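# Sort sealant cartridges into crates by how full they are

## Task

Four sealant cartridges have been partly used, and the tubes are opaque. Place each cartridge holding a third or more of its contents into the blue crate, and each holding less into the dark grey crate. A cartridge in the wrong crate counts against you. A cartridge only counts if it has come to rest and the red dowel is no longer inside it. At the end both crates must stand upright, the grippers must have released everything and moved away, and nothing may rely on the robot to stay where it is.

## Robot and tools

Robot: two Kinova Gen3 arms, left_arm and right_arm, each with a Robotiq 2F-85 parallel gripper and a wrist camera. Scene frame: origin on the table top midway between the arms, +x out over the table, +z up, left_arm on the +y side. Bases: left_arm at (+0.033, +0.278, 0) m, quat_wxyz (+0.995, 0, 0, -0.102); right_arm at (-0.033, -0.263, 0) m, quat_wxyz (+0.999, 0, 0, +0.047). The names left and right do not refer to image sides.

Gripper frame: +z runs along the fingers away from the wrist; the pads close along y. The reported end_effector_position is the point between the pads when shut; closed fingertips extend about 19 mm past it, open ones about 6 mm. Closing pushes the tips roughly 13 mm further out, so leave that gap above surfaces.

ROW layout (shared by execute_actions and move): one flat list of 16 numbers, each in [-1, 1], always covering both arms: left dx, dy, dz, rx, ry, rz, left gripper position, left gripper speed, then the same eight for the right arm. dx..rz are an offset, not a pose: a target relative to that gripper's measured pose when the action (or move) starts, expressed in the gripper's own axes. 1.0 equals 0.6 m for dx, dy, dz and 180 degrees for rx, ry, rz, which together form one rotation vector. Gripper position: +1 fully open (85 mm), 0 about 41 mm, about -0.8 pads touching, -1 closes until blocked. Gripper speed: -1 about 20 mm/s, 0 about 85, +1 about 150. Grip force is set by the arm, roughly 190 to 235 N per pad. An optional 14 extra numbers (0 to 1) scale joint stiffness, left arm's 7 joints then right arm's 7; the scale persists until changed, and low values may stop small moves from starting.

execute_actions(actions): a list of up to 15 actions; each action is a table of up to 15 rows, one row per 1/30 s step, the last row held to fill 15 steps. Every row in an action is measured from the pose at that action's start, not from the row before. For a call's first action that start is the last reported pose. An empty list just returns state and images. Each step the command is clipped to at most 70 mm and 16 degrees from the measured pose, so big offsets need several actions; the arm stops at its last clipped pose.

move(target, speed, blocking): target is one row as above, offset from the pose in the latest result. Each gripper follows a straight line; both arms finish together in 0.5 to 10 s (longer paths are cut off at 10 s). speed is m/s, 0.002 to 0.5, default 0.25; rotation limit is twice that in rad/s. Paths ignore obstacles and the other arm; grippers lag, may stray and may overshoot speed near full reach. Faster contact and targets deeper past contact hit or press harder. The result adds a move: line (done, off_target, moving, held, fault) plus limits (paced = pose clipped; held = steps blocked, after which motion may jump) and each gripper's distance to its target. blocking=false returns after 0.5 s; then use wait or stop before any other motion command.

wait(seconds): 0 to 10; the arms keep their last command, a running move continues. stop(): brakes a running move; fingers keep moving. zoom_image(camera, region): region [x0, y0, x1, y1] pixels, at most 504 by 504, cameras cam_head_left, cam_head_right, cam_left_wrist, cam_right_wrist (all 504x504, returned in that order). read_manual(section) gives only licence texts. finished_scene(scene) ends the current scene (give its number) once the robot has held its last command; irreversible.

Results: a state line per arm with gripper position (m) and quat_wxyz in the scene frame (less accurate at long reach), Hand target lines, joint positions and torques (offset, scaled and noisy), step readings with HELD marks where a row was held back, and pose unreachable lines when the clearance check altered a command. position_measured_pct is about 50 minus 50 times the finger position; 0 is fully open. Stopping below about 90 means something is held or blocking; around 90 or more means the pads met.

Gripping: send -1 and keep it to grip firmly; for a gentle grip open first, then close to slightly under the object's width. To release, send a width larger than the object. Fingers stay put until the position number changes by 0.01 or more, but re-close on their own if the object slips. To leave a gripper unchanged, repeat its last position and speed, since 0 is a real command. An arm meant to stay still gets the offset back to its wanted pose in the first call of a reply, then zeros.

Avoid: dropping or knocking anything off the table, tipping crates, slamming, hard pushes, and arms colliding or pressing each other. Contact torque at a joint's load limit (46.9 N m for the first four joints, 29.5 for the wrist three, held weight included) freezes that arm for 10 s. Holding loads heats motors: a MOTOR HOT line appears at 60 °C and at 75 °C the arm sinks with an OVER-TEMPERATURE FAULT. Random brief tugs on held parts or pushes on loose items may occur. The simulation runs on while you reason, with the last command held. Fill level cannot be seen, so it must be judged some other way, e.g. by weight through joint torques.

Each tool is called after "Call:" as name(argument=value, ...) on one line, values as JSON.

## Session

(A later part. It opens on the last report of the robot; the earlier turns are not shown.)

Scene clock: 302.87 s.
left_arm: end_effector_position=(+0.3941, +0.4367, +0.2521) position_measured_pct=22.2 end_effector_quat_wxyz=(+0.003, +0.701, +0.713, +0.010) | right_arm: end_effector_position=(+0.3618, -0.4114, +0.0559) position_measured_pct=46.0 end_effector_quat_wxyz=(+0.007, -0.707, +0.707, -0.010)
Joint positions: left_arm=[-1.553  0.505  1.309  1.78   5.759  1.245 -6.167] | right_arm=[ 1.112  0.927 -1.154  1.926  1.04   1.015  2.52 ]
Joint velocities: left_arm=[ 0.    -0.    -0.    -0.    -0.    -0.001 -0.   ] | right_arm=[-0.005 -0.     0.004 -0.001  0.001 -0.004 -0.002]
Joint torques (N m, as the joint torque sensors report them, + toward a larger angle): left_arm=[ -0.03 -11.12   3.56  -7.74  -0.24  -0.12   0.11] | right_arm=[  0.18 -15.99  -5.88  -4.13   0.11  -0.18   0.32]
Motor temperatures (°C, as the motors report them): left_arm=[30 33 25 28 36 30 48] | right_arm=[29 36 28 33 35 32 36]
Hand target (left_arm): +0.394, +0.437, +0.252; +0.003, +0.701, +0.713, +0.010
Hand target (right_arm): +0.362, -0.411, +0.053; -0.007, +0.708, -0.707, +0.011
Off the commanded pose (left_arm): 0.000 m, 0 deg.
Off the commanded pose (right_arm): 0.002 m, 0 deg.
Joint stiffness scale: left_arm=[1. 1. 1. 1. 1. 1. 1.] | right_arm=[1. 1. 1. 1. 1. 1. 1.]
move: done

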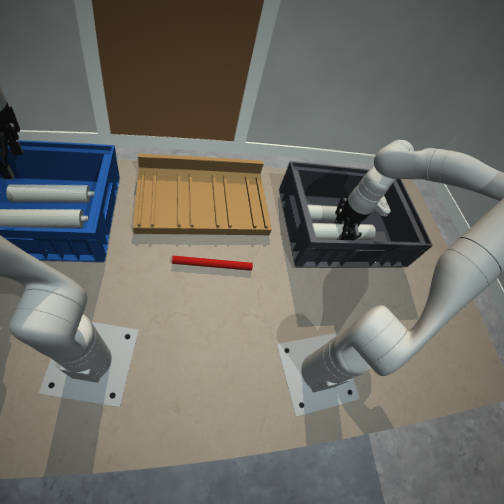

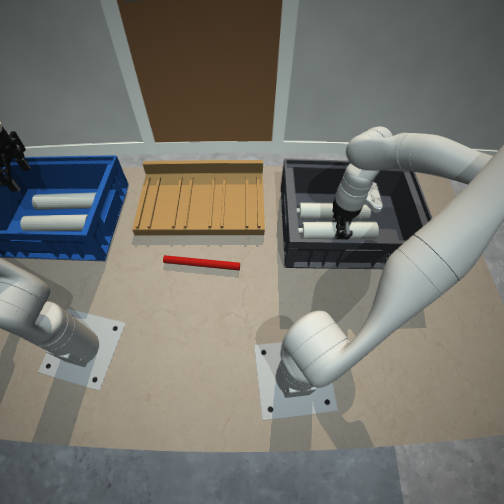

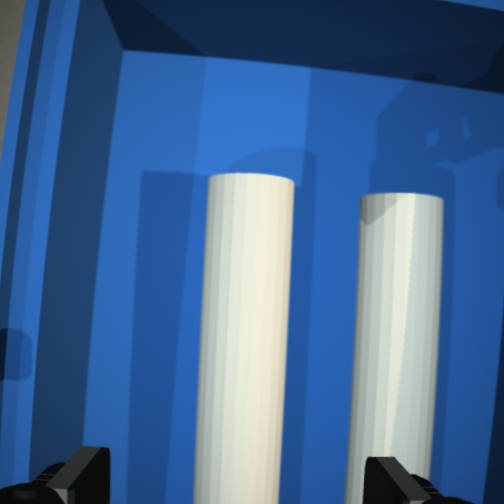

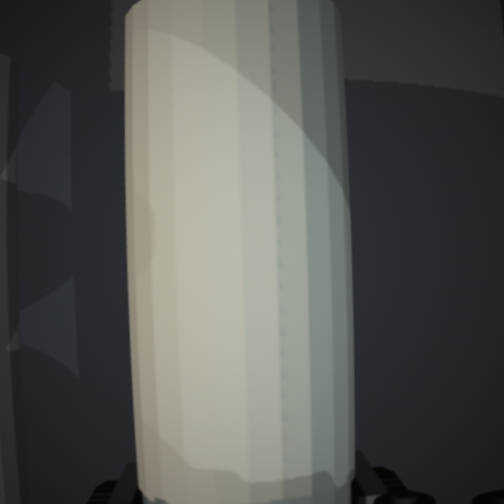

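Call:
execute_actions(actions=[[[0,0,0,0,0,0,0.55,0.5, 0,0,0,0,0,0,0.55,0.5]],[[0,0,0,0,0,0,0.55,0.5, 0,0,0,0,0,0,0.55,0.5]]])

Call:
move(target=[0,0,0,0,0,0,0.55,0.5, 0,0,-0.33,0,0,0,0.55,0.5], speed=0.2)

Scene clock: 308.23 s.
left_arm: end_effector_position=(+0.3941, +0.4367, +0.2521) position_measured_pct=22.2 end_effector_quat_wxyz=(+0.003, +0.701, +0.713, +0.010) | right_arm: end_effector_position=(+0.3619, -0.4112, +0.0558) position_measured_pct=22.2 end_effector_quat_wxyz=(+0.007, -0.707, +0.707, -0.010)
Joint positions: left_arm=[-1.553  0.505  1.309  1.78   5.759  1.245 -6.167] | right_arm=[ 1.111  0.927 -1.154  1.926  1.04   1.015  2.52 ]
Joint velocities: left_arm=[-0.001  0.001 -0.002 -0.     0.    -0.     0.   ] | right_arm=[ 0.     0.001 -0.    -0.001 -0.002  0.    -0.   ]
Joint torques (N m, as the joint torque sensors report them, + toward a larger angle): left_arm=[ -0.1  -11.05   3.85  -7.71  -0.29   0.07   0.09] | right_arm=[  0.57 -15.58  -6.15  -4.25   0.18   0.07   0.05]
Motor temperatures (°C, as the motors report them): left_arm=[30 33 25 28 36 30 48] | right_arm=[29 36 28 33 35 32 36]
Hand target (left_arm): +0.394, +0.437, +0.252; +0.003, +0.701, +0.713, +0.010
Hand target (right_arm): +0.362, -0.411, +0.056; -0.007, +0.707, -0.707, +0.010
Off the commanded pose (left_arm): 0.000 m, 0 deg.
Off the commanded pose (right_arm): 0.000 m, 0 deg.
Joint stiffness scale: left_arm=[1. 1. 1. 1. 1. 1. 1.] | right_arm=[1. 1. 1. 1. 1. 1. 1.]
Step readings (end_effector_position; steps 1 to 15: 1st action; 16 to 30: 2nd action):
0: left_arm (+0.3941, +0.4367, +0.2521) | right_arm (+0.3619, -0.4112, +0.0558)
1: left_arm (+0.3941, +0.4367, +0.2521) | right_arm (+0.3619, -0.4112, +0.0558)
2: left_arm (+0.3941, +0.4367, +0.2521) | right_arm (+0.3619, -0.4112, +0.0558)
4: left_arm (+0.3941, +0.4367, +0.2521) | right_arm (+0.3619, -0.4112, +0.0558)
8: left_arm (+0.3941, +0.4367, +0.2521) | right_arm (+0.3619, -0.4112, +0.0558)
15: left_arm (+0.3941, +0.4367, +0.2521) | right_arm (+0.3619, -0.4112, +0.0558)
16: left_arm (+0.3941, +0.4367, +0.2521) | right_arm (+0.3619, -0.4112, +0.0558)
17: left_arm (+0.3941, +0.4367, +0.2521) | right_arm (+0.3619, -0.4112, +0.0558)
19: left_arm (+0.3941, +0.4367, +0.2521) | right_arm (+0.3619, -0.4112, +0.0558)
23: left_arm (+0.3941, +0.4367, +0.2521) | right_arm (+0.3619, -0.4112, +0.0558)
30: end_effector_position above

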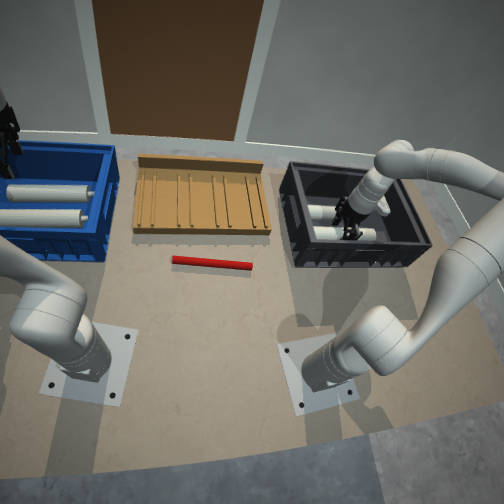

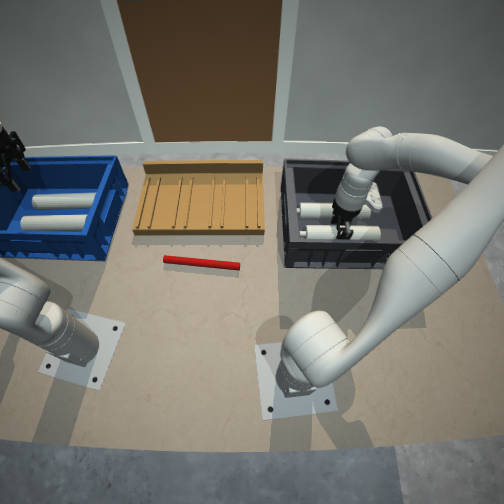

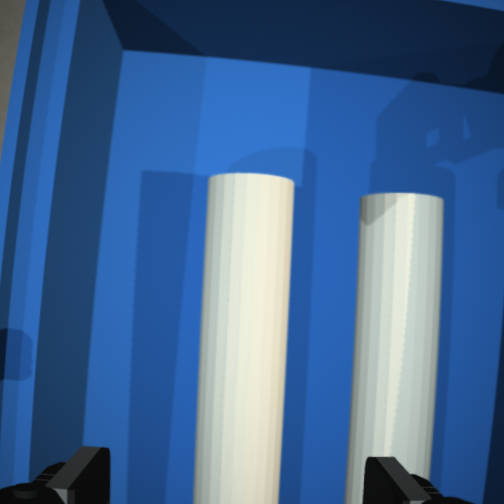

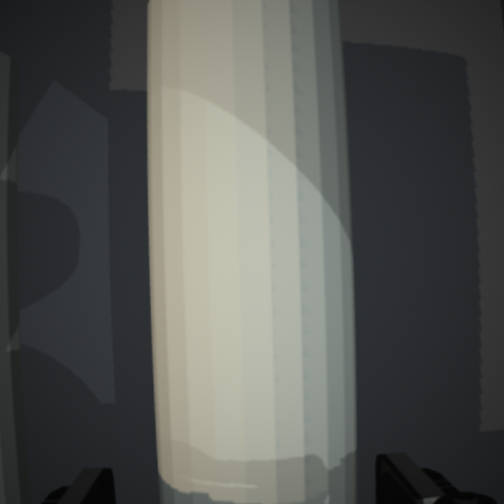

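Scene clock: 309.73 s.
left_arm: end_effector_position=(+0.3941, +0.4367, +0.2521) position_measured_pct=22.2 end_effector_quat_wxyz=(+0.003, +0.701, +0.713, +0.010) | right_arm: end_effector_position=(+0.3580, -0.4110, +0.2514) position_measured_pct=22.2 end_effector_quat_wxyz=(+0.007, -0.707, +0.707, -0.011)
Joint positions: left_arm=[-1.553  0.505  1.309  1.78   5.759  1.245 -6.167] | right_arm=[ 1.272  0.675 -1.465  1.661  0.694  1.412  2.771]
Joint velocities: left_arm=[-0.001  0.002 -0.    -0.    -0.    -0.     0.   ] | right_arm=[ 0.005  0.001 -0.006 -0.002  0.     0.004 -0.   ]
Joint torques (N m, as the joint torque sensors report them, + toward a larger angle): left_arm=[ -0.03 -11.14   3.76  -7.76  -0.29   0.01   0.08] | right_arm=[  0.07 -12.85  -5.38  -7.1    0.11  -0.25   0.02]
Motor temperatures (°C, as the motors report them): left_arm=[30 33 25 28 36 30 48] | right_arm=[29 36 28 33 35 32 36]
Hand target (left_arm): +0.394, +0.437, +0.252; +0.003, +0.701, +0.713, +0.010
Hand target (right_arm): +0.357, -0.410, +0.254; -0.008, +0.707, -0.707, +0.010
Off the commanded pose (left_arm): 0.000 m, 0 deg.
Off the commanded pose (right_arm): 0.003 m, 0 deg.
Joint stiffness scale: left_arm=[1. 1. 1. 1. 1. 1. 1.] | right_arm=[1. 1. 1. 1. 1. 1. 1.]
move: done

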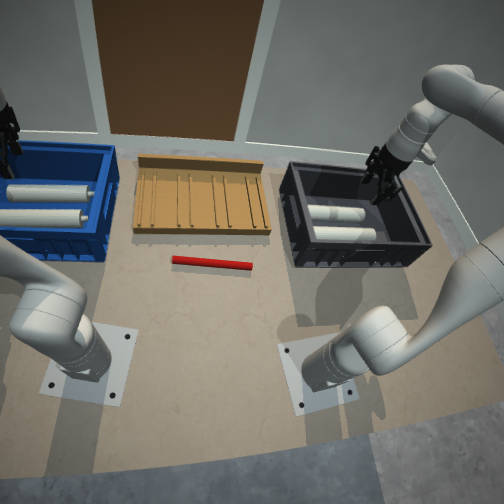

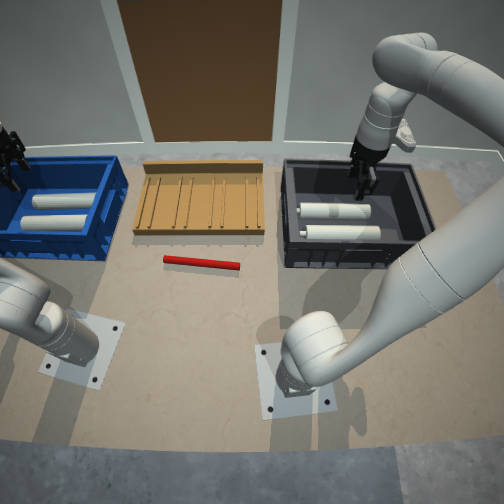

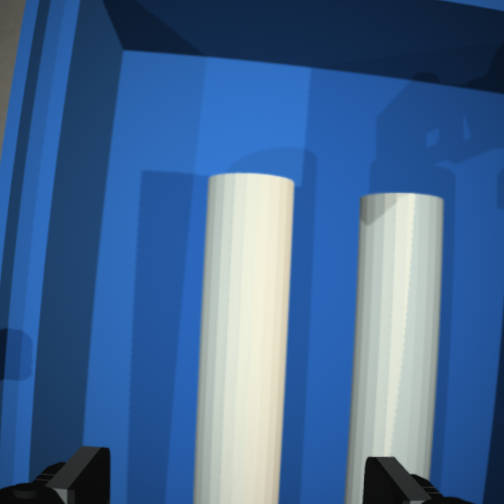

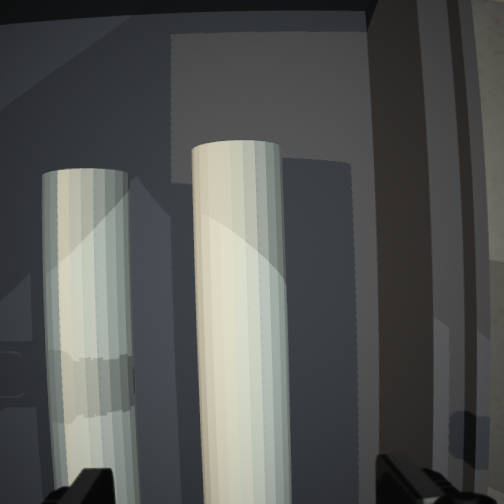

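Call:
wait(seconds=1)

Call:
finished_scene(scene=2)

Scene clock: 315.13 s.
left_arm: end_effector_position=(+0.3941, +0.4367, +0.2521) position_measured_pct=22.2 end_effector_quat_wxyz=(+0.003, +0.701, +0.713, +0.010) | right_arm: end_effector_position=(+0.3580, -0.4111, +0.2515) position_measured_pct=22.2 end_effector_quat_wxyz=(+0.007, -0.707, +0.707, -0.011)
Joint positions: left_arm=[-1.553  0.505  1.309  1.78   5.759  1.245 -6.167] | right_arm=[ 1.272  0.675 -1.465  1.661  0.694  1.413  2.771]
Joint velocities: left_arm=[ 0.     0.001  0.002 -0.    -0.     0.001 -0.   ] | right_arm=[-0.001 -0.     0.     0.001  0.001  0.    -0.002]
Joint torques (N m, as the joint torque sensors report them, + toward a larger angle): left_arm=[ -0.24 -11.55   4.17  -7.86  -0.22  -0.06   0.18] | right_arm=[  0.53 -13.26  -5.31  -6.64   0.17   0.03   0.21]
Motor temperatures (°C, as the motors report them): left_arm=[30 33 25 28 36 30 48] | right_arm=[29 36 28 33 35 32 36]
Hand target (left_arm): +0.394, +0.437, +0.252; +0.003, +0.701, +0.713, +0.010
Hand target (right_arm): +0.357, -0.410, +0.254; -0.008, +0.707, -0.707, +0.010
Off the commanded pose (left_arm): 0.000 m, 0 deg.
Off the commanded pose (right_arm): 0.003 m, 0 deg.
Joint stiffness scale: left_arm=[1. 1. 1. 1. 1. 1. 1.] | right_arm=[1. 1. 1. 1. 1. 1. 1.]
wait: 1.00 s; at rest from the start

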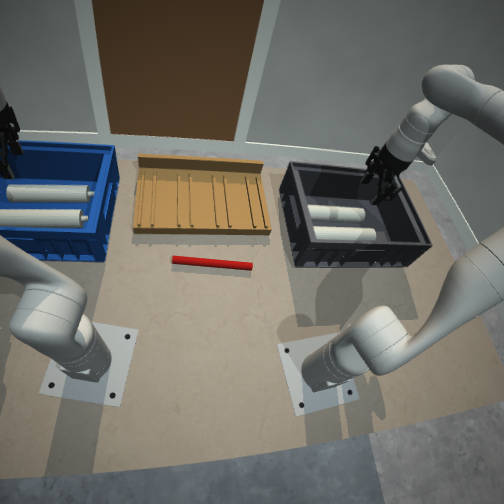

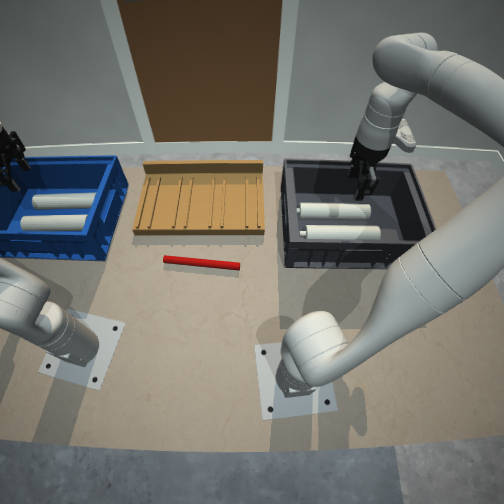

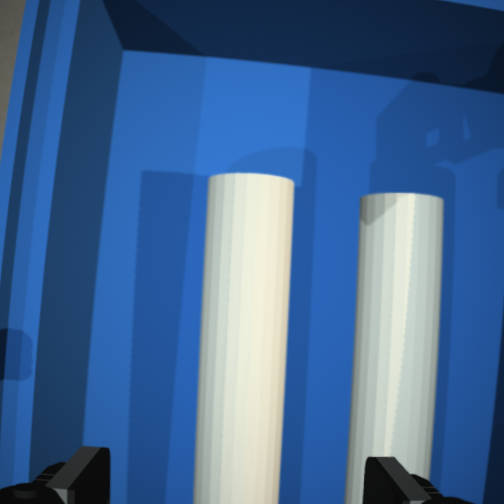

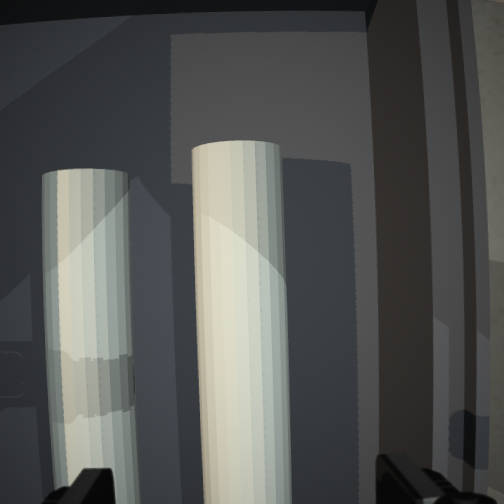

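The scene is finished: the task was done.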